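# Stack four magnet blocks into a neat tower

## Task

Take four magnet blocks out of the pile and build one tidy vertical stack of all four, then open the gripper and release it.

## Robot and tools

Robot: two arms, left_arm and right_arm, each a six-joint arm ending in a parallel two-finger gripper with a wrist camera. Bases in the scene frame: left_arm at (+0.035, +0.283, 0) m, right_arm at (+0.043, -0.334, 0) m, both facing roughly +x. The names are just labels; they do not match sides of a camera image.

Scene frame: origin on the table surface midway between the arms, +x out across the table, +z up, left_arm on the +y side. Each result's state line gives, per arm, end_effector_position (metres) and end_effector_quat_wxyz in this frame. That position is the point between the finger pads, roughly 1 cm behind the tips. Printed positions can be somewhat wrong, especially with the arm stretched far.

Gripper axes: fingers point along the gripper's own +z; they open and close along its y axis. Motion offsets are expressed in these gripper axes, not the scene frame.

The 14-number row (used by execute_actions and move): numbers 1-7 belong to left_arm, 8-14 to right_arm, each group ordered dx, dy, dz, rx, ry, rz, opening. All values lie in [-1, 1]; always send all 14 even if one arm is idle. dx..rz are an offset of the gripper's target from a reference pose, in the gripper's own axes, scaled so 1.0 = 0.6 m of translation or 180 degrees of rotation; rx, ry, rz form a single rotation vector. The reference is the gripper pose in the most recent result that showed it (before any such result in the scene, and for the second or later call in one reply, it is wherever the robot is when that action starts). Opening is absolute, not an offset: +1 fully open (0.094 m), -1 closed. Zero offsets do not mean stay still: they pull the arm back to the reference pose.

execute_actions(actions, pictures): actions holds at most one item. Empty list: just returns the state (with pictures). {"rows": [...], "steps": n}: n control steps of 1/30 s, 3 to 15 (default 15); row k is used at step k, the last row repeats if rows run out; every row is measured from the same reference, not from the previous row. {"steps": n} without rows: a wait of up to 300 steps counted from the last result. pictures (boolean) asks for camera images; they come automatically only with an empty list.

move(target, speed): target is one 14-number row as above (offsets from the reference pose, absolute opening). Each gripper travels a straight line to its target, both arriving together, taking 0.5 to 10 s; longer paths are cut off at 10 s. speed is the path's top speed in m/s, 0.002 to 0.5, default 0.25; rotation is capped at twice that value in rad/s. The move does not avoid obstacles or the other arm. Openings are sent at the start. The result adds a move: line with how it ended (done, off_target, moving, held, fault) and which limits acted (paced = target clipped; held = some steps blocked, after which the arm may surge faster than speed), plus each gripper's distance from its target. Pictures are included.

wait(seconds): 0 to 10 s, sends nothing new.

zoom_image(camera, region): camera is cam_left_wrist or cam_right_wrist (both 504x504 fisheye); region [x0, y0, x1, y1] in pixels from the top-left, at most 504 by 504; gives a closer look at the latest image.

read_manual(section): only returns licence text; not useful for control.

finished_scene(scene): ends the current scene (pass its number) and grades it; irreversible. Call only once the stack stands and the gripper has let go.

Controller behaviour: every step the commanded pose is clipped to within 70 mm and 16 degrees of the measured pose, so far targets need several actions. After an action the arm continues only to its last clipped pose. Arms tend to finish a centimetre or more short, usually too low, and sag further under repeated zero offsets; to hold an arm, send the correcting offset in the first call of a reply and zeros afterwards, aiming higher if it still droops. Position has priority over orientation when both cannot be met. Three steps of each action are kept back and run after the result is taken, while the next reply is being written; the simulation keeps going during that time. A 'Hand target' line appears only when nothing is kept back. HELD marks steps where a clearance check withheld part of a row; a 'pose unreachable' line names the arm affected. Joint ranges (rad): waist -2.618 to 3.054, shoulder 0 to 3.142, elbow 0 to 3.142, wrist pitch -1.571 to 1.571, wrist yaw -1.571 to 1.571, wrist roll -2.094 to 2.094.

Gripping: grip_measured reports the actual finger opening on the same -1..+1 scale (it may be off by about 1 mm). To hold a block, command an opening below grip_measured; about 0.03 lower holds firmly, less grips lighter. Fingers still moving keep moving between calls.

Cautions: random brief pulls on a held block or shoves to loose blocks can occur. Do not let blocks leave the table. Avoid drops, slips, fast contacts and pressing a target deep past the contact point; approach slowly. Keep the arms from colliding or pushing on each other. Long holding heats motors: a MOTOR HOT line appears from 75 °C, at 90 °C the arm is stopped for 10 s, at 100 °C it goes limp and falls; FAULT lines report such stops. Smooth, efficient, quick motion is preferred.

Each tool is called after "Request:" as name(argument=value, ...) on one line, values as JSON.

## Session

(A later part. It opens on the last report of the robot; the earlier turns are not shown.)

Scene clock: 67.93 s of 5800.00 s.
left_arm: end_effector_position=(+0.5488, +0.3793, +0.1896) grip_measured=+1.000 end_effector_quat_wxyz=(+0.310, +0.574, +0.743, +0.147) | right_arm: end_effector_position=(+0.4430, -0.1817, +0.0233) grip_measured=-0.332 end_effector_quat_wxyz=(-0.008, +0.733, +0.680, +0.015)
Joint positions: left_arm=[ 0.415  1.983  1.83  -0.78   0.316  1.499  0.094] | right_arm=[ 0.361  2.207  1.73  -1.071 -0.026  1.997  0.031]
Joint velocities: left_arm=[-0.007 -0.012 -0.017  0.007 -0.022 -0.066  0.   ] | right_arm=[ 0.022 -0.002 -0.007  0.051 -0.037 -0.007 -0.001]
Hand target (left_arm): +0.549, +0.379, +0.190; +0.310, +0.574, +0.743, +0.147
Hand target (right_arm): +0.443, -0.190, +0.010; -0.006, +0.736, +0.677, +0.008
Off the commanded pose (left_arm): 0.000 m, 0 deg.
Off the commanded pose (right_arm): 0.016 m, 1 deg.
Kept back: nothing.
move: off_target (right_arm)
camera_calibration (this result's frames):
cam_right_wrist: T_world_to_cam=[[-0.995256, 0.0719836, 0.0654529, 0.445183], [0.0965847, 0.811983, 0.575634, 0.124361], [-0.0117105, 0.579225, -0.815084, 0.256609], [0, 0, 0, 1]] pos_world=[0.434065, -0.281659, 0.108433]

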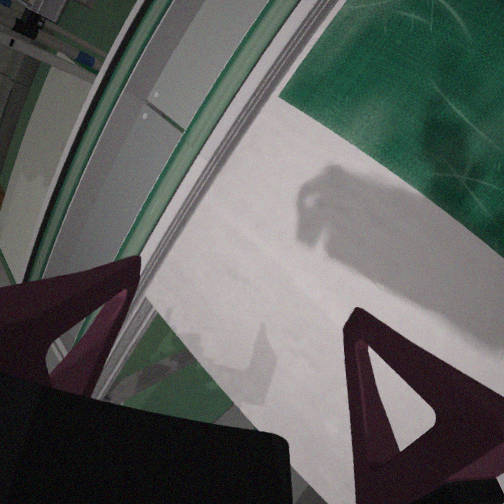

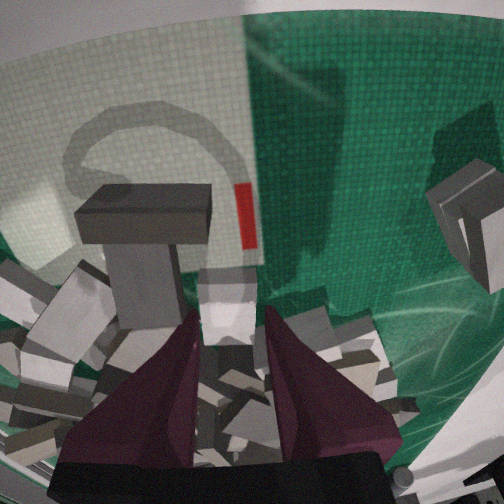

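Blocked; lift, shift toward the free end, and descend again.

Request:
move(target=[0,0,0,0,0,0,1,-0.028,0.004,-0.03,0,-0.011,0.004,-0.33], speed=0.08)

Request:
move(target=[0,0,0,0,0,0,1,0,0.004,0.015,-0.004,0,0,-0.3], speed=0.05)

Request:
zoom_image(camera="cam_right_wrist", region=[130, 200, 330, 400])

Scene clock: 69.07 s of 5800.00 s.
left_arm: end_effector_position=(+0.5488, +0.3793, +0.1896) grip_measured=+1.000 end_effector_quat_wxyz=(+0.310, +0.574, +0.743, +0.147) | right_arm: end_effector_position=(+0.4351, -0.1935, +0.0244) grip_measured=-0.332 end_effector_quat_wxyz=(-0.012, +0.737, +0.676, -0.007)
Joint positions: left_arm=[ 0.415  1.983  1.83  -0.78   0.316  1.499  0.094] | right_arm=[ 0.345  2.205  1.73  -1.118 -0.016  1.991  0.031]
Joint velocities: left_arm=[-0.012 -0.002  0.022 -0.037 -0.095  0.007  0.   ] | right_arm=[-0.002  0.002  0.017 -0.051 -0.007 -0.007  0.001]
Hand target (left_arm): +0.549, +0.379, +0.190; +0.310, +0.574, +0.743, +0.147
Hand target (right_arm): +0.443, -0.199, +0.041; +0.004, +0.737, +0.675, +0.003
Off the commanded pose (left_arm): 0.000 m, 0 deg.
Off the commanded pose (right_arm): 0.020 m, 2 deg.
Kept back: nothing.
move: off_target (right_arm)
camera_calibration (this result's frames):
cam_right_wrist: T_world_to_cam=[[-0.991268, 0.0839007, 0.101731, 0.437761], [0.126372, 0.824782, 0.551149, 0.12421], [-0.0376638, 0.559192, -0.828182, 0.271926], [0, 0, 0, 1]] pos_world=[0.428484, -0.291233, 0.112212]

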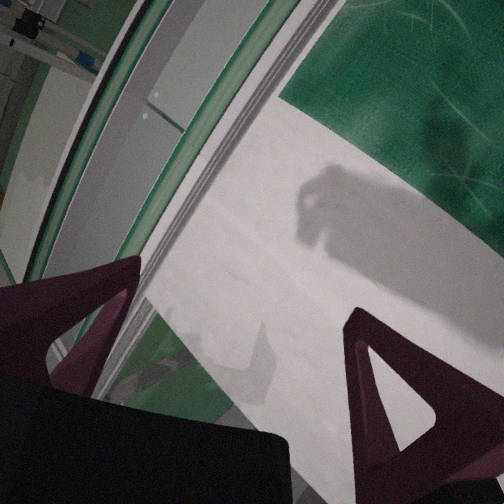

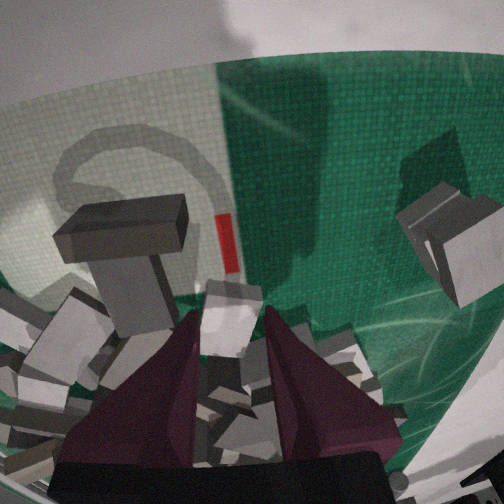

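Scene clock: 69.80 s of 5800.00 s.
left_arm: end_effector_position=(+0.5488, +0.3793, +0.1896) grip_measured=+1.000 end_effector_quat_wxyz=(+0.310, +0.574, +0.743, +0.147) | right_arm: end_effector_position=(+0.4405, -0.1917, +0.0208) grip_measured=-0.302 end_effector_quat_wxyz=(-0.006, +0.736, +0.676, +0.005)
Joint positions: left_arm=[ 0.415  1.983  1.83  -0.78   0.316  1.499  0.094] | right_arm=[ 0.345  2.205  1.716 -1.078 -0.016  1.991  0.033]
Joint velocities: left_arm=[-0.012  0.002 -0.012 -0.095 -0.066  0.007  0.   ] | right_arm=[ 0.007 -0.027  0.012  0.007 -0.081  0.037 -0.   ]
Hand target (left_arm): +0.549, +0.379, +0.190; +0.310, +0.574, +0.743, +0.147
Hand target (right_arm): +0.437, -0.194, +0.015; -0.007, +0.736, +0.676, -0.003
Off the commanded pose (left_arm): 0.000 m, 0 deg.
Off the commanded pose (right_arm): 0.007 m, 1 deg.
Kept back: nothing.
move: done
camera_calibration (this result's frames):
cam_right_wrist: T_world_to_cam=[[-0.993499, 0.0831233, 0.0777855, 0.444623], [0.112546, 0.819965, 0.561241, 0.128883], [-0.0171291, 0.566346, -0.823989, 0.260405], [0, 0, 0, 1]] pos_world=[0.431688, -0.290117, 0.107651]

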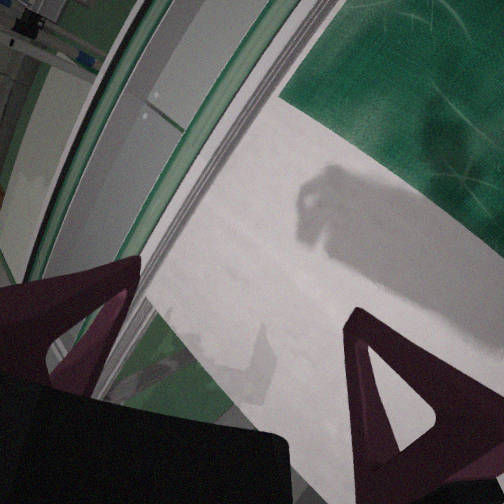

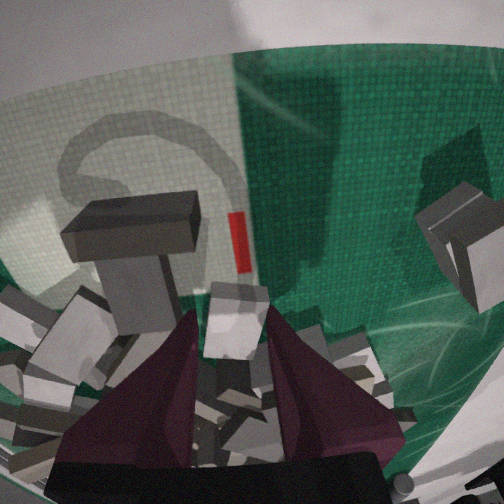

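Region (130, 200, 330, 400) of cam_right_wrist's 504x504 image, scaled by 2.520, with more detail than that image has.

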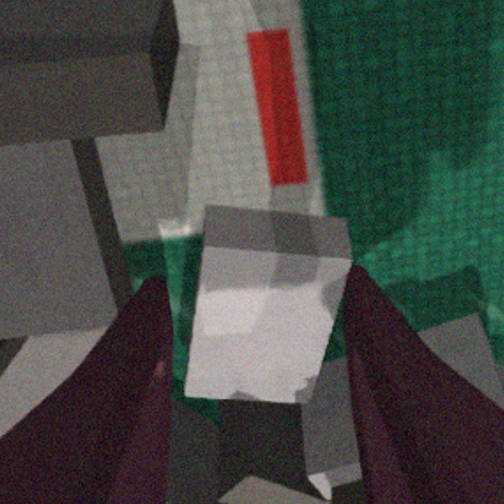

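Request:
move(target=[0,0,0,0,0,0,1,0,-0.004,0.014,0,0,0.02,-0.3], speed=0.05)

Request:
move(target=[0,0,0,0,0,0,1,0,0,0,0,0,0,-0.52])

Request:
zoom_image(camera="cam_right_wrist", region=[130, 200, 330, 400])

Scene clock: 70.93 s of 5800.00 s.
left_arm: end_effector_position=(+0.5488, +0.3793, +0.1896) grip_measured=+1.000 end_effector_quat_wxyz=(+0.310, +0.574, +0.743, +0.147) | right_arm: end_effector_position=(+0.4401, -0.1916, +0.0161) grip_measured=-0.302 end_effector_quat_wxyz=(-0.006, +0.755, +0.656, +0.007)
Joint positions: left_arm=[ 0.415  1.983  1.83  -0.78   0.316  1.499  0.094] | right_arm=[ 0.345  2.205  1.697 -1.055 -0.016  2.047  0.033]
Joint velocities: left_arm=[-0.012 -0.007 -0.002 -0.081 -0.051  0.051  0.   ] | right_arm=[ 0.007 -0.007  0.002 -0.007 -0.007 -0.037  0.   ]
Hand target (left_arm): +0.549, +0.379, +0.190; +0.310, +0.574, +0.743, +0.147
Hand target (right_arm): +0.438, -0.191, +0.012; -0.007, +0.757, +0.653, +0.005
Off the commanded pose (left_arm): 0.000 m, 0 deg.
Off the commanded pose (right_arm): 0.004 m, 0 deg.
Kept back: nothing.
move: done
camera_calibration (this result's frames):
cam_right_wrist: T_world_to_cam=[[-0.987521, 0.138138, 0.0756365, 0.452604], [0.15663, 0.811341, 0.563199, 0.110469], [0.0164321, 0.568018, -0.822852, 0.24201], [0, 0, 0, 1]] pos_world=[0.425676, -0.289616, 0.102689]

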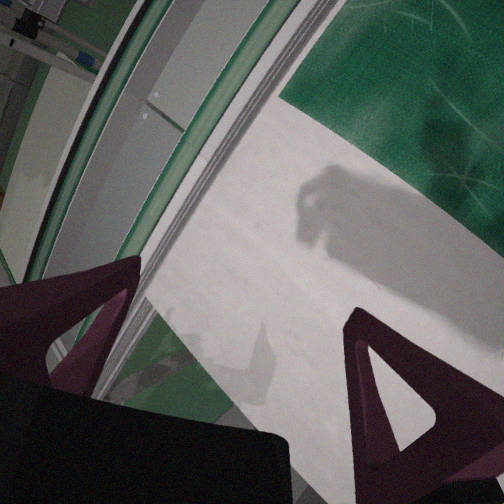

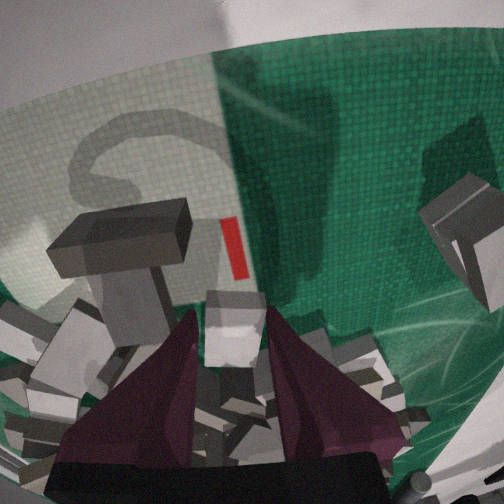

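Scene clock: 71.43 s of 5800.00 s.
left_arm: end_effector_position=(+0.5488, +0.3793, +0.1896) grip_measured=+1.000 end_effector_quat_wxyz=(+0.310, +0.574, +0.743, +0.147) | right_arm: end_effector_position=(+0.4405, -0.1915, +0.0161) grip_measured=-0.478 end_effector_quat_wxyz=(-0.006, +0.755, +0.656, +0.008)
Joint positions: left_arm=[ 0.415  1.983  1.83  -0.78   0.316  1.499  0.094] | right_arm=[ 0.345  2.205  1.697 -1.053 -0.016  2.047  0.025]
Joint velocities: left_arm=[ 0.002  0.002 -0.017  0.037  0.022  0.022  0.   ] | right_arm=[-0.002  0.027 -0.017 -0.022  0.007 -0.037  0.001]
Hand target (left_arm): +0.549, +0.379, +0.190; +0.310, +0.574, +0.743, +0.147
Hand target (right_arm): +0.440, -0.192, +0.016; -0.006, +0.755, +0.656, +0.007
Off the commanded pose (left_arm): 0.000 m, 0 deg.
Off the commanded pose (right_arm): 0.000 m, 0 deg.
Kept back: nothing.
move: done
camera_calibration (this result's frames):
cam_right_wrist: T_world_to_cam=[[-0.987575, 0.138477, 0.07429, 0.453051], [0.156131, 0.810998, 0.563831, 0.110454], [0.0178285, 0.568425, -0.822542, 0.241394], [0, 0, 0, 1]] pos_world=[0.425873, -0.289529, 0.102622]

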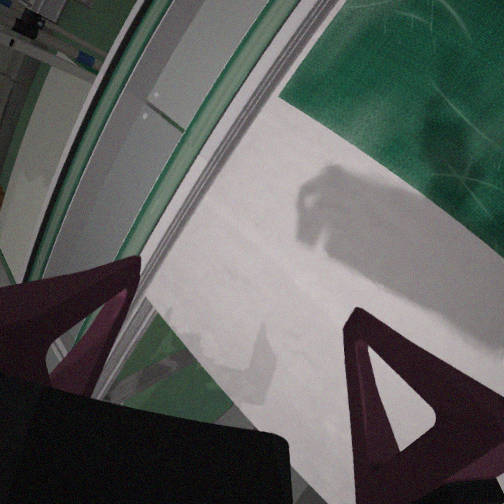

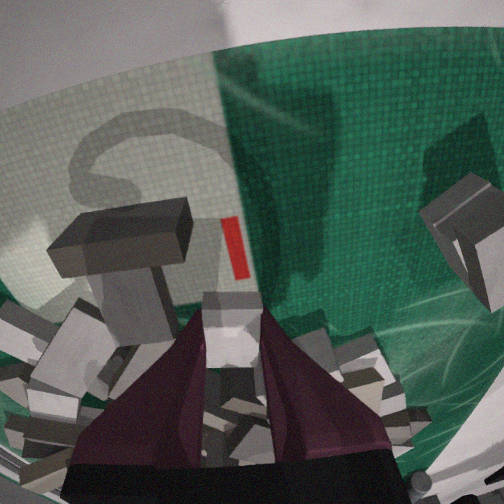

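Region (130, 200, 330, 400) of cam_right_wrist's 504x504 image, scaled by 2.520, with more detail than that image has.

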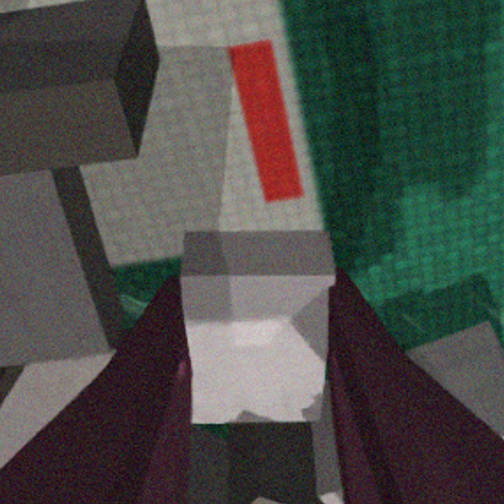

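Request:
move(target=[0,0,0,0,0,0,1,0,0,-0.13,-0.005,-0.005,0,-0.53], speed=0.15)

Scene clock: 72.83 s of 5800.00 s.
left_arm: end_effector_position=(+0.5488, +0.3793, +0.1896) grip_measured=+1.000 end_effector_quat_wxyz=(+0.310, +0.574, +0.743, +0.147) | right_arm: end_effector_position=(+0.4368, -0.1931, +0.0812) grip_measured=-0.478 end_effector_quat_wxyz=(-0.008, +0.756, +0.655, +0.000)
Joint positions: left_arm=[ 0.415  1.983  1.83  -0.78   0.316  1.499  0.094] | right_arm=[ 0.345  2.162  1.889 -1.303 -0.015  2.049  0.025]
Joint velocities: left_arm=[-0.027 -0.012  0.027 -0.007 -0.007  0.007  0.   ] | right_arm=[ 0.002 -0.012 -0.007 -0.037 -0.007  0.007  0.   ]
Hand target (left_arm): +0.549, +0.379, +0.190; +0.310, +0.574, +0.743, +0.147
Hand target (right_arm): +0.439, -0.192, +0.094; +0.005, +0.755, +0.656, +0.007
Off the commanded pose (left_arm): 0.000 m, 0 deg.
Off the commanded pose (right_arm): 0.013 m, 2 deg.
Kept back: nothing.
move: off_target (right_arm)
camera_calibration (this result's frames):
cam_right_wrist: T_world_to_cam=[[-0.9863, 0.140486, 0.0864616, 0.443594], [0.164775, 0.814234, 0.556661, 0.0730515], [0.00780299, 0.563282, -0.826228, 0.299592], [0, 0, 0, 1]] pos_world=[0.423142, -0.290554, 0.168512]

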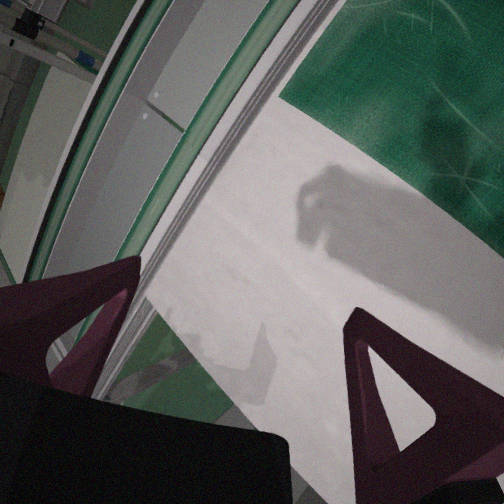

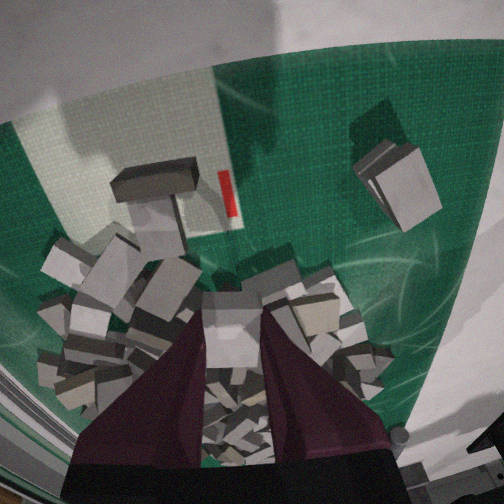

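Request:
move(target=[0,0,0,0,0,0,1,-0.088,-0.152,0.012,-0.006,-0.01,-0.244,-0.53], speed=0.3)

Request:
zoom_image(camera="cam_right_wrist", region=[160, 230, 300, 370])

Scene clock: 74.97 s of 5800.00 s.
left_arm: end_effector_position=(+0.5488, +0.3793, +0.1896) grip_measured=+1.000 end_effector_quat_wxyz=(+0.310, +0.574, +0.743, +0.147) | right_arm: end_effector_position=(+0.3377, -0.2300, +0.0665) grip_measured=-0.477 end_effector_quat_wxyz=(-0.006, +0.462, +0.887, -0.005)
Joint positions: left_arm=[ 0.415  1.983  1.83  -0.78   0.316  1.499  0.094] | right_arm=[ 0.345  1.768  1.277 -1.095 -0.002  1.295  0.025]
Joint velocities: left_arm=[ 0.012 -0.012 -0.022 -0.125 -0.022 -0.081  0.   ] | right_arm=[-0.007  0.007 -0.007 -0.037  0.007 -0.051 -0.001]
Hand target (left_arm): +0.549, +0.379, +0.190; +0.310, +0.574, +0.743, +0.147
Hand target (right_arm): +0.338, -0.232, +0.072; +0.010, +0.456, +0.890, -0.003
Off the commanded pose (left_arm): 0.000 m, 0 deg.
Off the commanded pose (right_arm): 0.008 m, 2 deg.
Kept back: nothing.
move: done
camera_calibration (this result's frames):
cam_right_wrist: T_world_to_cam=[[-0.815514, -0.571856, 0.0889787, 0.130672], [-0.437385, 0.709684, 0.552307, 0.307252], [-0.378987, 0.411496, -0.828879, 0.40492], [0, 0, 0, 1]] pos_world=[0.394411, -0.309949, 0.154305]

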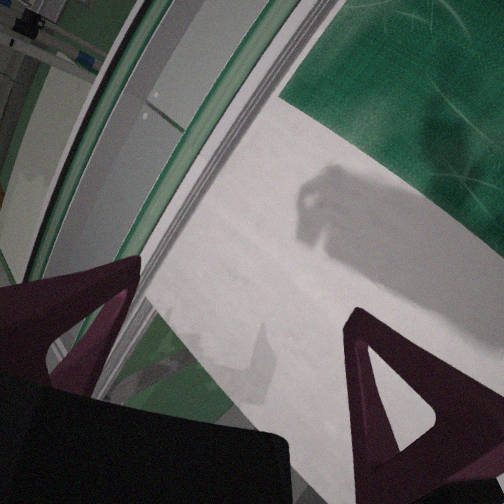

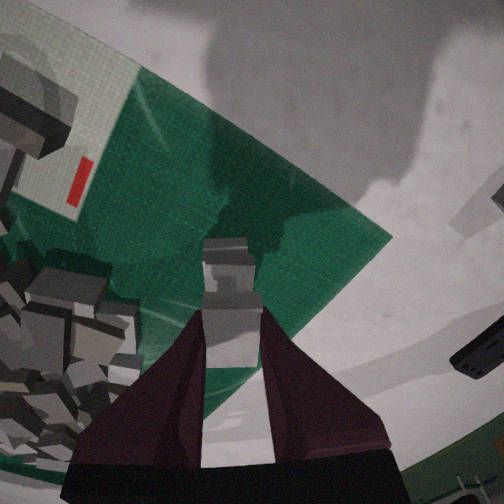

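Region (160, 230, 300, 370) of cam_right_wrist's 504x504 image, scaled by 3.600, with more detail than that image has.

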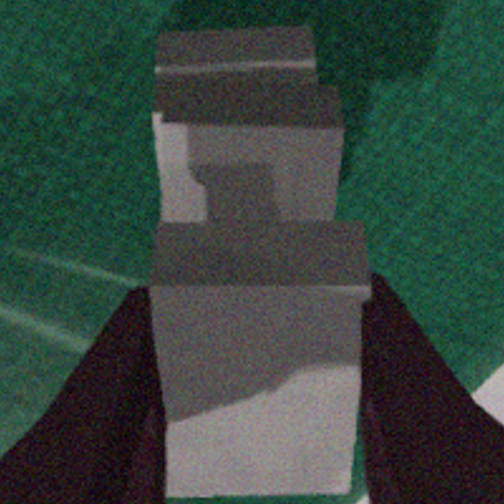

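Contact expected near z≈0.047.

Request:
move(target=[0,0,0,0,0,0,1,0,0.002,0.034,-0.004,-0.002,0,-0.53], speed=0.05)

Request:
zoom_image(camera="cam_right_wrist", region=[160, 230, 300, 370])

Scene clock: 76.13 s of 5800.00 s.
left_arm: end_effector_position=(+0.5488, +0.3793, +0.1896) grip_measured=+1.000 end_effector_quat_wxyz=(+0.310, +0.574, +0.743, +0.147) | right_arm: end_effector_position=(+0.3399, -0.2293, +0.0488) grip_measured=-0.477 end_effector_quat_wxyz=(+0.000, +0.461, +0.887, +0.002)
Joint positions: left_arm=[ 0.415  1.983  1.83  -0.78   0.316  1.499  0.094] | right_arm=[ 0.345  1.779  1.218 -1.007 -0.002  1.293  0.025]
Joint velocities: left_arm=[ 0.002  0.012 -0.012  0.007  0.022 -0.095  0.   ] | right_arm=[ 0.017 -0.017 -0.022 -0.037 -0.051 -0.022 -0.001]
Hand target (left_arm): +0.549, +0.379, +0.190; +0.310, +0.574, +0.743, +0.147
Hand target (right_arm): +0.339, -0.230, +0.046; -0.000, +0.462, +0.887, -0.001
Off the commanded pose (left_arm): 0.000 m, 0 deg.
Off the commanded pose (right_arm): 0.003 m, 0 deg.
Kept back: nothing.
move: done
camera_calibration (this result's frames):
cam_right_wrist: T_world_to_cam=[[-0.815731, -0.573869, 0.0725142, 0.134871], [-0.447662, 0.705723, 0.549139, 0.320199], [-0.366309, 0.415488, -0.832579, 0.38752], [0, 0, 0, 1]] pos_world=[0.395311, -0.309583, 0.137028]

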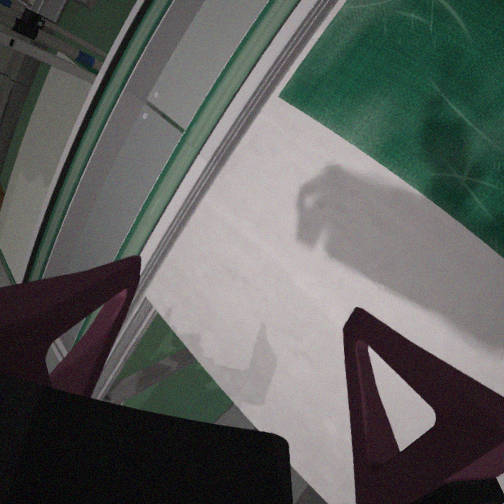

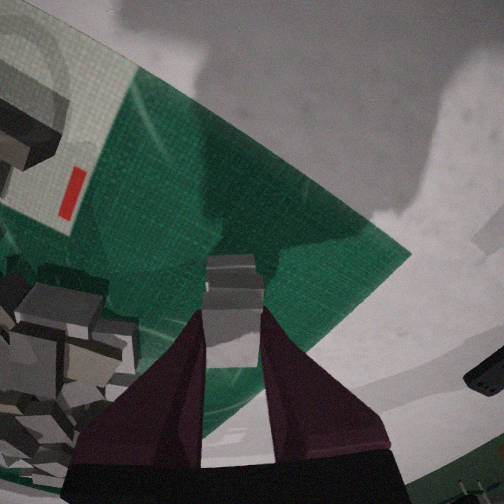

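Region (160, 230, 300, 370) of cam_right_wrist's 504x504 image, scaled by 3.600, with more detail than that image has.

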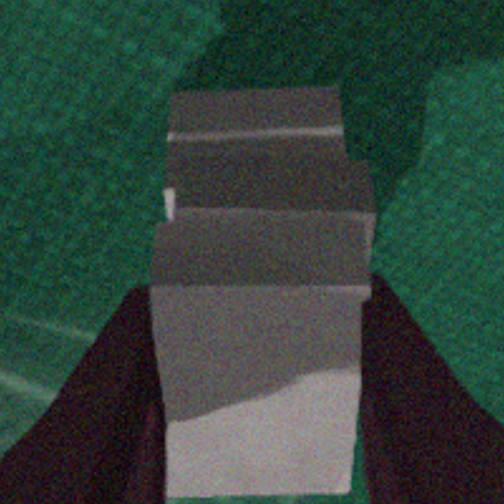

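Request:
move(target=[0,0,0,0,0,0,1,0,-0.004,0.009,0,0,0,-0.53], speed=0.03)

Request:
move(target=[0,0,0,0,0,0,1,0,0,0,0,0,0,-0.05])

Request:
move(target=[0,0,0,0,0,0,1,0.018,0,0.058,0,0,0,-0.05], speed=0.1)

Scene clock: 77.07 s of 5800.00 s.
left_arm: end_effector_position=(+0.5488, +0.3793, +0.1896) grip_measured=+1.000 end_effector_quat_wxyz=(+0.310, +0.574, +0.743, +0.147) | right_arm: end_effector_position=(+0.3401, -0.2290, +0.0463) grip_measured=-0.477 end_effector_quat_wxyz=(+0.001, +0.461, +0.887, +0.004)
Joint positions: left_arm=[ 0.415  1.983  1.83  -0.78   0.316  1.499  0.094] | right_arm=[ 0.345  1.779  1.208 -0.992 -0.003  1.293  0.025]
Joint velocities: left_arm=[ 0.002  0.002 -0.017 -0.007 -0.037 -0.007  0.   ] | right_arm=[ 0.002 -0.007 -0.002  0.022 -0.11  -0.007 -0.   ]
Hand target (left_arm): +0.549, +0.379, +0.190; +0.310, +0.574, +0.743, +0.147
Hand target (right_arm): +0.338, -0.231, +0.043; +0.000, +0.461, +0.887, +0.001
Off the commanded pose (left_arm): 0.000 m, 0 deg.
Off the commanded pose (right_arm): 0.004 m, 0 deg.
Kept back: nothing.
move: done
camera_calibration (this result's frames):
cam_right_wrist: T_world_to_cam=[[-0.816005, -0.574054, 0.0678097, 0.135666], [-0.449833, 0.7043, 0.549192, 0.321849], [-0.363024, 0.41764, -0.832941, 0.384827], [0, 0, 0, 1]] pos_world=[0.395184, -0.309518, 0.134582]

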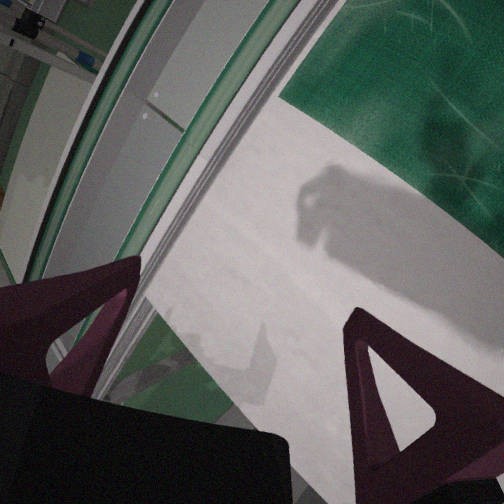

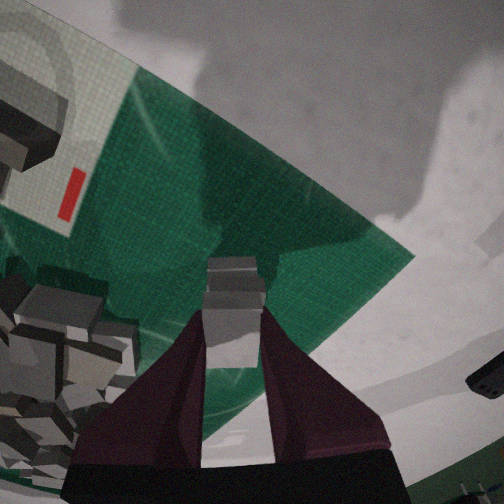

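Scene clock: 77.57 s of 5800.00 s.
left_arm: end_effector_position=(+0.5488, +0.3793, +0.1896) grip_measured=+1.000 end_effector_quat_wxyz=(+0.310, +0.574, +0.743, +0.147) | right_arm: end_effector_position=(+0.3401, -0.2289, +0.0463) grip_measured=-0.052 end_effector_quat_wxyz=(+0.001, +0.461, +0.887, +0.004)
Joint positions: left_arm=[ 0.415  1.983  1.83  -0.78   0.316  1.499  0.094] | right_arm=[ 0.345  1.779  1.208 -0.992 -0.003  1.293  0.045]
Joint velocities: left_arm=[ 0.002  0.002 -0.002 -0.051 -0.095 -0.007  0.   ] | right_arm=[-0.007 -0.007  0.002 -0.066 -0.022  0.007  0.   ]
Hand target (left_arm): +0.549, +0.379, +0.190; +0.310, +0.574, +0.743, +0.147
Hand target (right_arm): +0.340, -0.229, +0.046; +0.001, +0.461, +0.887, +0.004
Off the commanded pose (left_arm): 0.000 m, 0 deg.
Off the commanded pose (right_arm): 0.000 m, 0 deg.
Kept back: nothing.
move: done
camera_calibration (this result's frames):
cam_right_wrist: T_world_to_cam=[[-0.815995, -0.574081, 0.0677054, 0.135679], [-0.449766, 0.704101, 0.549502, 0.321711], [-0.36313, 0.417939, -0.832745, 0.384888], [0, 0, 0, 1]] pos_world=[0.395173, -0.309486, 0.134546]

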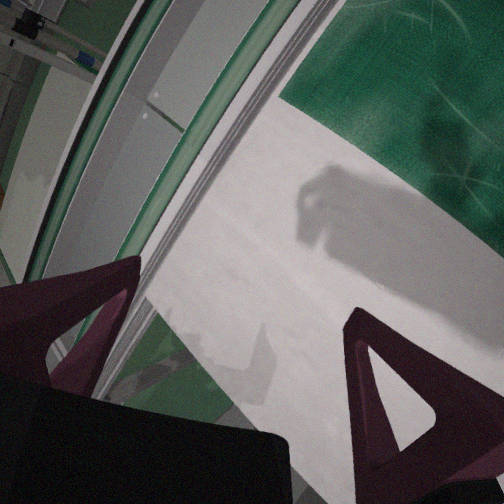

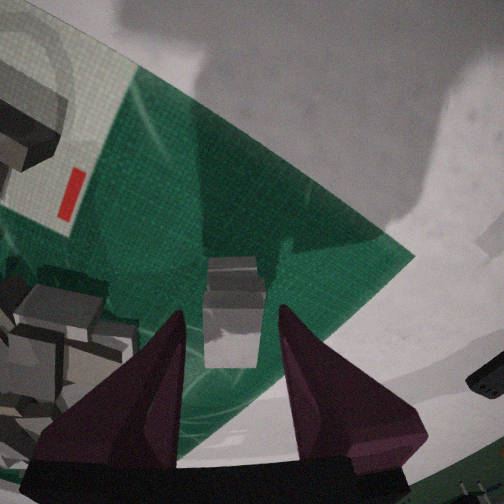

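Scene clock: 78.53 s of 5800.00 s.
left_arm: end_effector_position=(+0.5488, +0.3793, +0.1896) grip_measured=+1.000 end_effector_quat_wxyz=(+0.310, +0.574, +0.743, +0.147) | right_arm: end_effector_position=(+0.3374, -0.2223, +0.0145) grip_measured=-0.052 end_effector_quat_wxyz=(+0.002, +0.462, +0.887, +0.006)
Joint positions: left_arm=[ 0.415  1.983  1.83  -0.78   0.316  1.499  0.094] | right_arm=[ 0.367  1.822  1.124 -0.862 -0.005  1.318  0.045]
Joint velocities: left_arm=[ 0.012 -0.017 -0.027 -0.022 -0.007 -0.066  0.   ] | right_arm=[-0.017  0.002 -0.012 -0.095 -0.007  0.037  0.001]
Hand target (left_arm): +0.549, +0.379, +0.190; +0.310, +0.574, +0.743, +0.147
Hand target (right_arm): +0.335, -0.221, +0.012; +0.001, +0.461, +0.887, +0.003
Off the commanded pose (left_arm): 0.000 m, 0 deg.
Off the commanded pose (right_arm): 0.005 m, 0 deg.
Kept back: nothing.
move: done
camera_calibration (this result's frames):
cam_right_wrist: T_world_to_cam=[[-0.817948, -0.571799, 0.063308, 0.140636], [-0.449418, 0.703798, 0.550174, 0.333154], [-0.359145, 0.421562, -0.832646, 0.354107], [0, 0, 0, 1]] pos_world=[0.391934, -0.303336, 0.102649]

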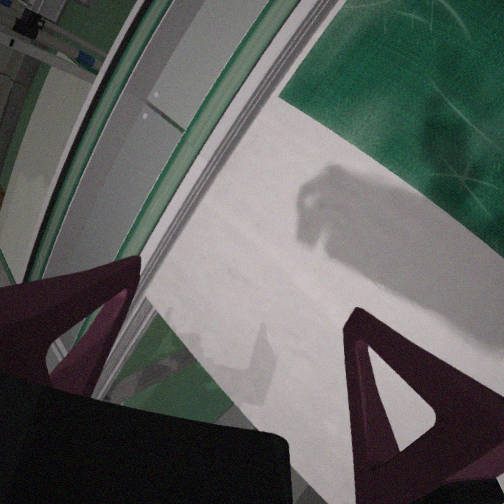

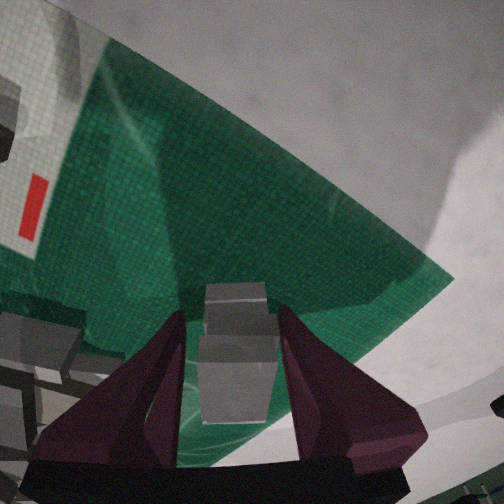

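Request:
move(target=[0,0,0,0,0,0,1,0,0,0,0,0,0,-0.51])

Request:
move(target=[0,0,0,0,0,0,1,0,0,0,0,0,0,0.5])

Request:
move(target=[0,0,0,0,0,0,1,0,0,-0.015,0,0,-0.505,0.5], speed=0.5)

Scene clock: 79.47 s of 5800.00 s.
left_arm: end_effector_position=(+0.5488, +0.3793, +0.1896) grip_measured=+1.000 end_effector_quat_wxyz=(+0.310, +0.574, +0.743, +0.147) | right_arm: end_effector_position=(+0.3375, -0.2220, +0.0145) grip_measured=-0.468 end_effector_quat_wxyz=(+0.002, +0.462, +0.887, +0.007)
Joint positions: left_arm=[ 0.415  1.983  1.83  -0.78   0.316  1.499  0.094] | right_arm=[ 0.367  1.822  1.124 -0.861 -0.007  1.318  0.025]
Joint velocities: left_arm=[-0.002  0.002  0.007  0.037 -0.022  0.051  0.   ] | right_arm=[ 0.002 -0.002 -0.027 -0.066 -0.007 -0.007 -0.   ]
Hand target (left_arm): +0.549, +0.379, +0.190; +0.310, +0.574, +0.743, +0.147
Hand target (right_arm): +0.337, -0.222, +0.014; +0.002, +0.462, +0.887, +0.006
Off the commanded pose (left_arm): 0.000 m, 0 deg.
Off the commanded pose (right_arm): 0.000 m, 0 deg.
Kept back: nothing.
move: done
camera_calibration (this result's frames):
cam_right_wrist: T_world_to_cam=[[-0.817949, -0.571919, 0.0621895, 0.140877], [-0.44953, 0.702856, 0.551286, 0.332776], [-0.359001, 0.422968, -0.831995, 0.354258], [0, 0, 0, 1]] pos_world=[0.392002, -0.303163, 0.102525]

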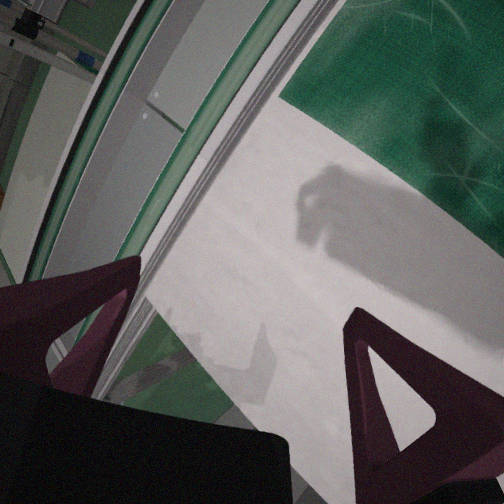

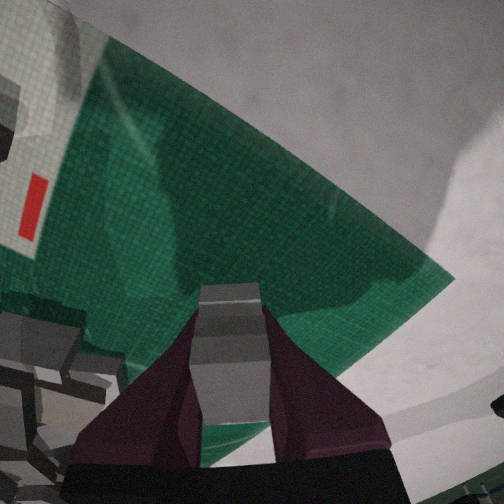

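Scene clock: 79.97 s of 5800.00 s.
left_arm: end_effector_position=(+0.5488, +0.3793, +0.1896) grip_measured=+1.000 end_effector_quat_wxyz=(+0.310, +0.574, +0.743, +0.147) | right_arm: end_effector_position=(+0.3375, -0.2220, +0.0145) grip_measured=+0.498 end_effector_quat_wxyz=(+0.001, +0.462, +0.887, +0.007)
Joint positions: left_arm=[ 0.415  1.983  1.83  -0.78   0.316  1.499  0.094] | right_arm=[ 0.367  1.822  1.124 -0.861 -0.007  1.318  0.07 ]
Joint velocities: left_arm=[-0.002 -0.002  0.002  0.051  0.037 -0.095  0.   ] | right_arm=[ 0.012  0.032 -0.007  0.007 -0.007  0.007 -0.001]
Hand target (left_arm): +0.549, +0.379, +0.190; +0.310, +0.574, +0.743, +0.147
Hand target (right_arm): +0.337, -0.222, +0.014; +0.002, +0.462, +0.887, +0.007
Off the commanded pose (left_arm): 0.000 m, 0 deg.
Off the commanded pose (right_arm): 0.000 m, 0 deg.
Kept back: nothing.
move: done
camera_calibration (this result's frames):
cam_right_wrist: T_world_to_cam=[[-0.817938, -0.571945, 0.0620941, 0.140886], [-0.44946, 0.702657, 0.551597, 0.332648], [-0.359114, 0.423263, -0.831796, 0.354324], [0, 0, 0, 1]] pos_world=[0.39199, -0.303131, 0.102489]

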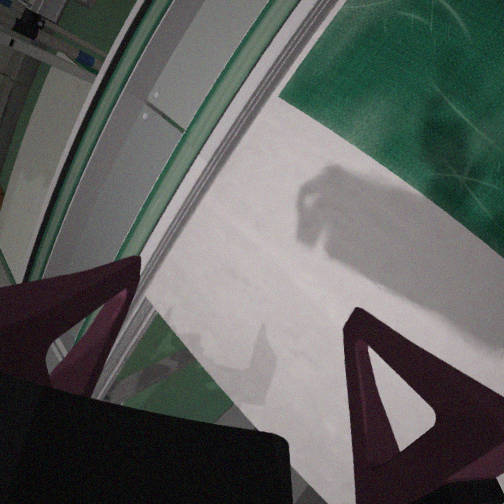

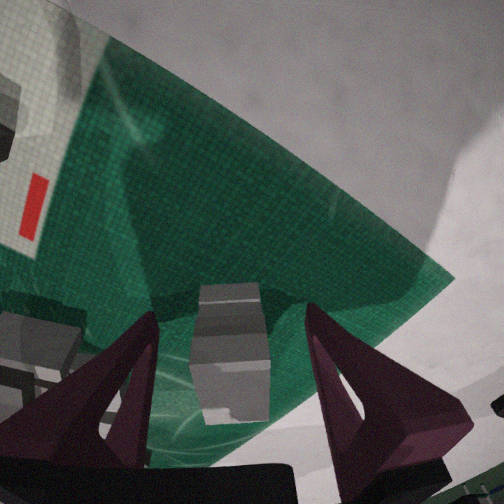

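Scene clock: 82.30 s of 5800.00 s.
left_arm: end_effector_position=(+0.5488, +0.3793, +0.1896) grip_measured=+1.000 end_effector_quat_wxyz=(+0.310, +0.574, +0.743, +0.147) | right_arm: end_effector_position=(+0.3303, -0.2246, +0.0145) grip_measured=+0.498 end_effector_quat_wxyz=(-0.010, -0.303, +0.953, +0.003)
Joint positions: left_arm=[ 0.415  1.983  1.83  -0.78   0.316  1.499  0.094] | right_arm=[ 0.367  1.822  1.124 -0.892 -0.007 -0.258  0.07 ]
Joint velocities: left_arm=[-0.007  0.007 -0.007 -0.037  0.007  0.007  0.   ] | right_arm=[-0.017 -0.012 -0.012  0.066  0.081 -0.066  0.001]
Hand target (left_arm): +0.549, +0.379, +0.190; +0.310, +0.574, +0.743, +0.147
Hand target (right_arm): +0.337, -0.222, +0.023; +0.006, -0.307, +0.952, +0.004
Off the commanded pose (left_arm): 0.000 m, 0 deg.
Off the commanded pose (right_arm): 0.012 m, 2 deg.
Kept back: nothing.
move: off_target (right_arm)
camera_calibration (this result's frames):
cam_right_wrist: T_world_to_cam=[[0.5773, -0.814036, 0.0637932, -0.381741], [-0.694712, -0.448616, 0.562244, 0.153503], [-0.429069, -0.368902, -0.824507, 0.19795], [0, 0, 0, 1]] pos_world=[0.411954, -0.168863, 0.101257]

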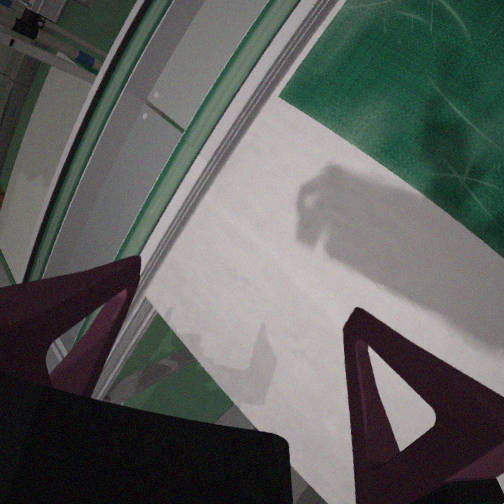

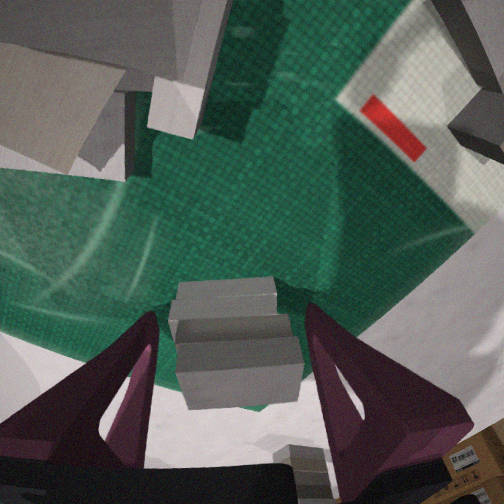

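Request:
move(target=[0,0,0,0,0,0,1,-0.014,0,0,0,-0.014,0,0.3], speed=0.05)

Request:
move(target=[0,0,0,0,0,0,1,0,0,0,0,0,0,-0.19])

Request:
move(target=[0,0,0,0,0,0,1,0,0,0,0,0,0,0.5])

Request:
zoom_image(camera="cam_right_wrist", region=[130, 240, 330, 440])

Scene clock: 83.30 s of 5800.00 s.
left_arm: end_effector_position=(+0.5488, +0.3793, +0.1896) grip_measured=+1.000 end_effector_quat_wxyz=(+0.310, +0.574, +0.743, +0.147) | right_arm: end_effector_position=(+0.3373, -0.2220, +0.0145) grip_measured=+0.302 end_effector_quat_wxyz=(+0.005, -0.304, +0.953, +0.004)
Joint positions: left_arm=[ 0.415  1.983  1.83  -0.78   0.316  1.499  0.094] | right_arm=[ 0.367  1.822  1.124 -0.862 -0.007 -0.261  0.061]
Joint velocities: left_arm=[-0.002 -0.007 -0.012  0.007 -0.037 -0.037  0.   ] | right_arm=[-0.007 -0.012 -0.007  0.007 -0.022 -0.037  0.   ]
Hand target (left_arm): +0.549, +0.379, +0.190; +0.310, +0.574, +0.743, +0.147
Hand target (right_arm): +0.337, -0.220, +0.014; +0.011, -0.303, +0.953, +0.009
Off the commanded pose (left_arm): 0.000 m, 0 deg.
Off the commanded pose (right_arm): 0.002 m, 1 deg.
Kept back: nothing.
move: done
camera_calibration (this result's frames):
cam_right_wrist: T_world_to_cam=[[0.577252, -0.813428, 0.0715192, -0.38362], [-0.709213, -0.456023, 0.537643, 0.163177], [-0.40472, -0.361078, -0.840134, 0.195649], [0, 0, 0, 1]] pos_world=[0.416356, -0.16699, 0.104077]

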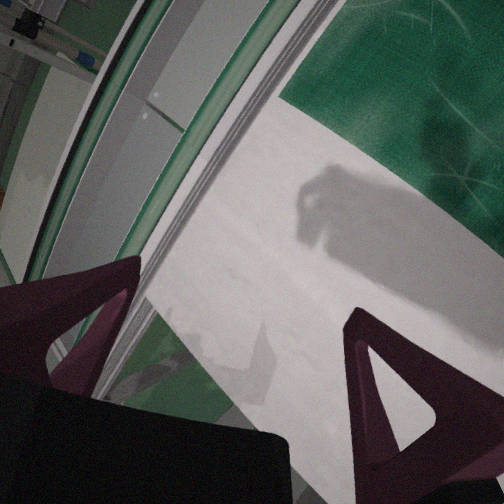

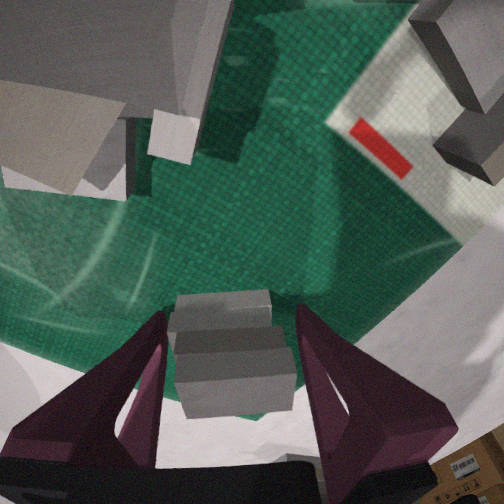

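Scene clock: 83.80 s of 5800.00 s.
left_arm: end_effector_position=(+0.5488, +0.3793, +0.1896) grip_measured=+1.000 end_effector_quat_wxyz=(+0.310, +0.574, +0.743, +0.147) | right_arm: end_effector_position=(+0.3371, -0.2219, +0.0145) grip_measured=-0.140 end_effector_quat_wxyz=(+0.005, -0.304, +0.953, +0.004)
Joint positions: left_arm=[ 0.415  1.983  1.83  -0.78   0.316  1.499  0.094] | right_arm=[ 0.367  1.822  1.124 -0.862 -0.008 -0.26   0.04 ]
Joint velocities: left_arm=[-0.002 -0.022 -0.002 -0.022 -0.037 -0.022  0.   ] | right_arm=[ 0.002 -0.007  0.002 -0.037 -0.037 -0.037 -0.   ]
Hand target (left_arm): +0.549, +0.379, +0.190; +0.310, +0.574, +0.743, +0.147
Hand target (right_arm): +0.337, -0.222, +0.014; +0.005, -0.304, +0.953, +0.004
Off the commanded pose (left_arm): 0.000 m, 0 deg.
Off the commanded pose (right_arm): 0.000 m, 0 deg.
Kept back: nothing.
move: done
camera_calibration (this result's frames):
cam_right_wrist: T_world_to_cam=[[0.576993, -0.813685, 0.0706813, -0.383422], [-0.709045, -0.456073, 0.537822, 0.163053], [-0.405382, -0.360436, -0.84009, 0.195993], [0, 0, 0, 1]] pos_world=[0.416296, -0.166978, 0.104059]

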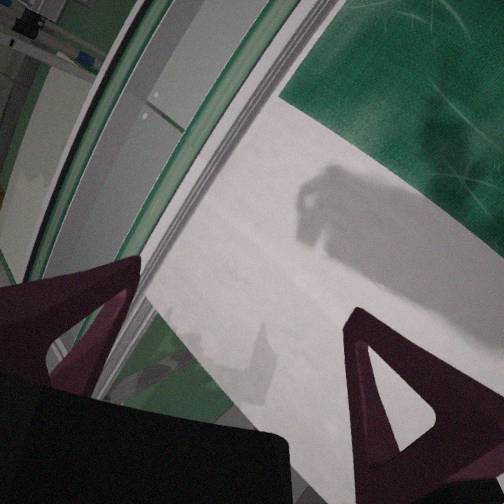

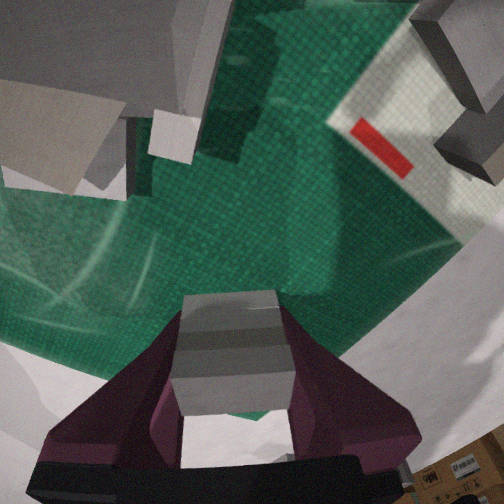

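Scene clock: 84.30 s of 5800.00 s.
left_arm: end_effector_position=(+0.5488, +0.3793, +0.1896) grip_measured=+1.000 end_effector_quat_wxyz=(+0.310, +0.574, +0.743, +0.147) | right_arm: end_effector_position=(+0.3371, -0.2219, +0.0145) grip_measured=+0.498 end_effector_quat_wxyz=(+0.005, -0.304, +0.953, +0.004)
Joint positions: left_arm=[ 0.415  1.983  1.83  -0.78   0.316  1.499  0.094] | right_arm=[ 0.367  1.822  1.124 -0.862 -0.008 -0.26   0.07 ]
Joint velocities: left_arm=[-0.012  0.007  0.007 -0.037  0.051 -0.022  0.   ] | right_arm=[ 0.012 -0.022 -0.017  0.022  0.081  0.007 -0.001]
Hand target (left_arm): +0.549, +0.379, +0.190; +0.310, +0.574, +0.743, +0.147
Hand target (right_arm): +0.337, -0.222, +0.014; +0.005, -0.304, +0.953, +0.004
Off the commanded pose (left_arm): 0.000 m, 0 deg.
Off the commanded pose (right_arm): 0.000 m, 0 deg.
Kept back: nothing.
move: done
camera_calibration (this result's frames):
cam_right_wrist: T_world_to_cam=[[0.576993, -0.813685, 0.0706813, -0.383422], [-0.709045, -0.456073, 0.537822, 0.163053], [-0.405382, -0.360436, -0.84009, 0.195993], [0, 0, 0, 1]] pos_world=[0.416296, -0.166978, 0.104059]

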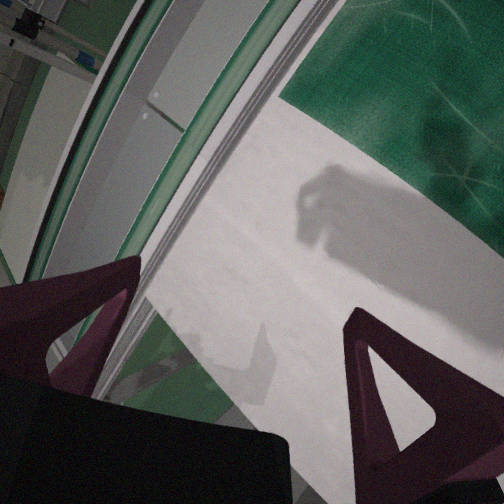

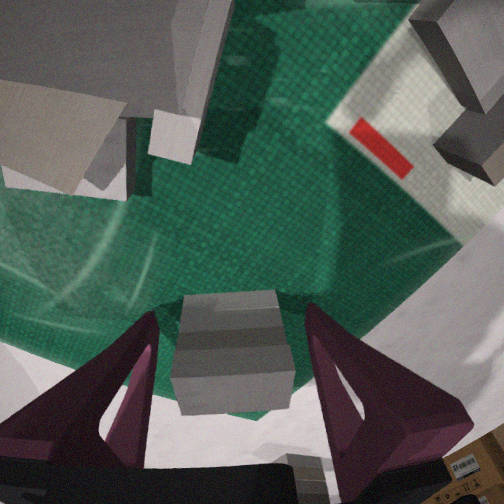

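Region (130, 240, 330, 440) of cam_right_wrist's 504x504 image, scaled by 2.520, with more detail than that image has.

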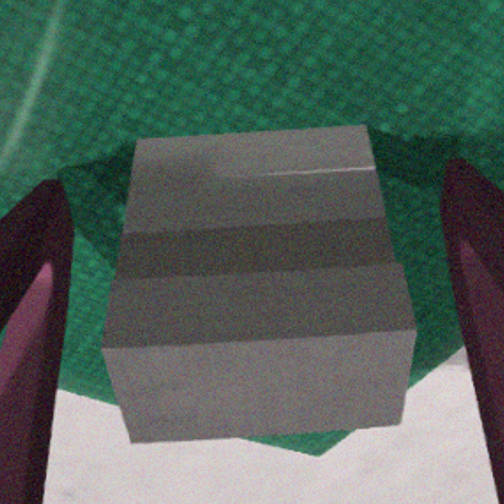

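Neat.

Request:
move(target=[0,0,0,0,0,0,1,0,0,-0.13,0,0,0,0.5])

Request:
finished_scene(scene=1)

Scene clock: 85.63 s of 5800.00 s.
left_arm: end_effector_position=(+0.5488, +0.3793, +0.1896) grip_measured=+1.000 end_effector_quat_wxyz=(+0.310, +0.574, +0.743, +0.147) | right_arm: end_effector_position=(+0.3302, -0.2245, +0.0836) grip_measured=+0.498 end_effector_quat_wxyz=(-0.009, -0.304, +0.953, +0.003)
Joint positions: left_arm=[ 0.415  1.983  1.83  -0.78   0.316  1.499  0.094] | right_arm=[ 0.367  1.736  1.309 -1.16  -0.008 -0.26   0.07 ]
Joint velocities: left_arm=[-0.002 -0.007 -0.007 -0.066 -0.051 -0.022  0.   ] | right_arm=[-0.022 -0.002 -0.012 -0.022 -0.051 -0.066 -0.001]
Hand target (left_arm): +0.549, +0.379, +0.190; +0.310, +0.574, +0.743, +0.147
Hand target (right_arm): +0.335, -0.222, +0.092; +0.005, -0.304, +0.953, +0.004
Off the commanded pose (left_arm): 0.000 m, 0 deg.
Off the commanded pose (right_arm): 0.011 m, 2 deg.
Kept back: nothing.
move: off_target (right_arm)
camera_calibration (this result's frames):
cam_right_wrist: T_world_to_cam=[[0.578721, -0.813041, 0.0636172, -0.386256], [-0.694915, -0.450803, 0.560241, 0.114465], [-0.42682, -0.368432, -0.825883, 0.254421], [0, 0, 0, 1]] pos_world=[0.41167, -0.168704, 0.170567]

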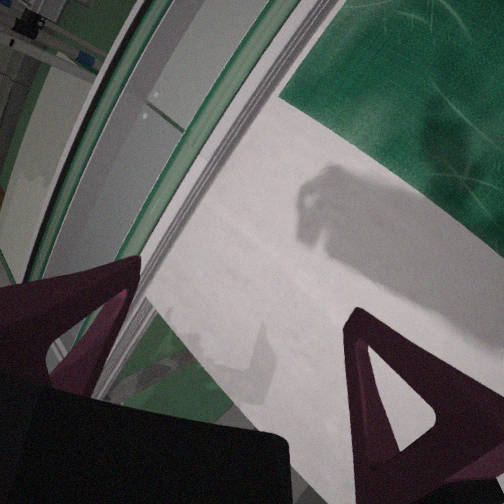

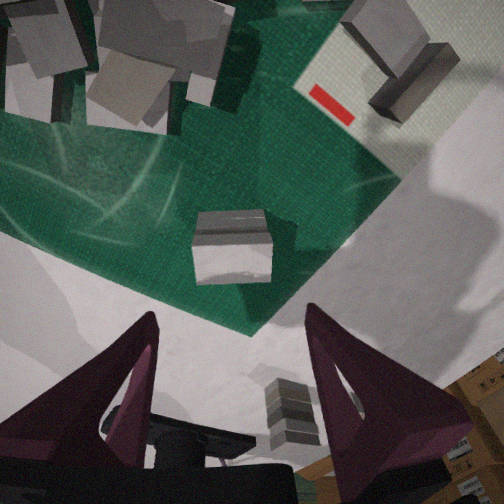

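The scene is finished: the task was done.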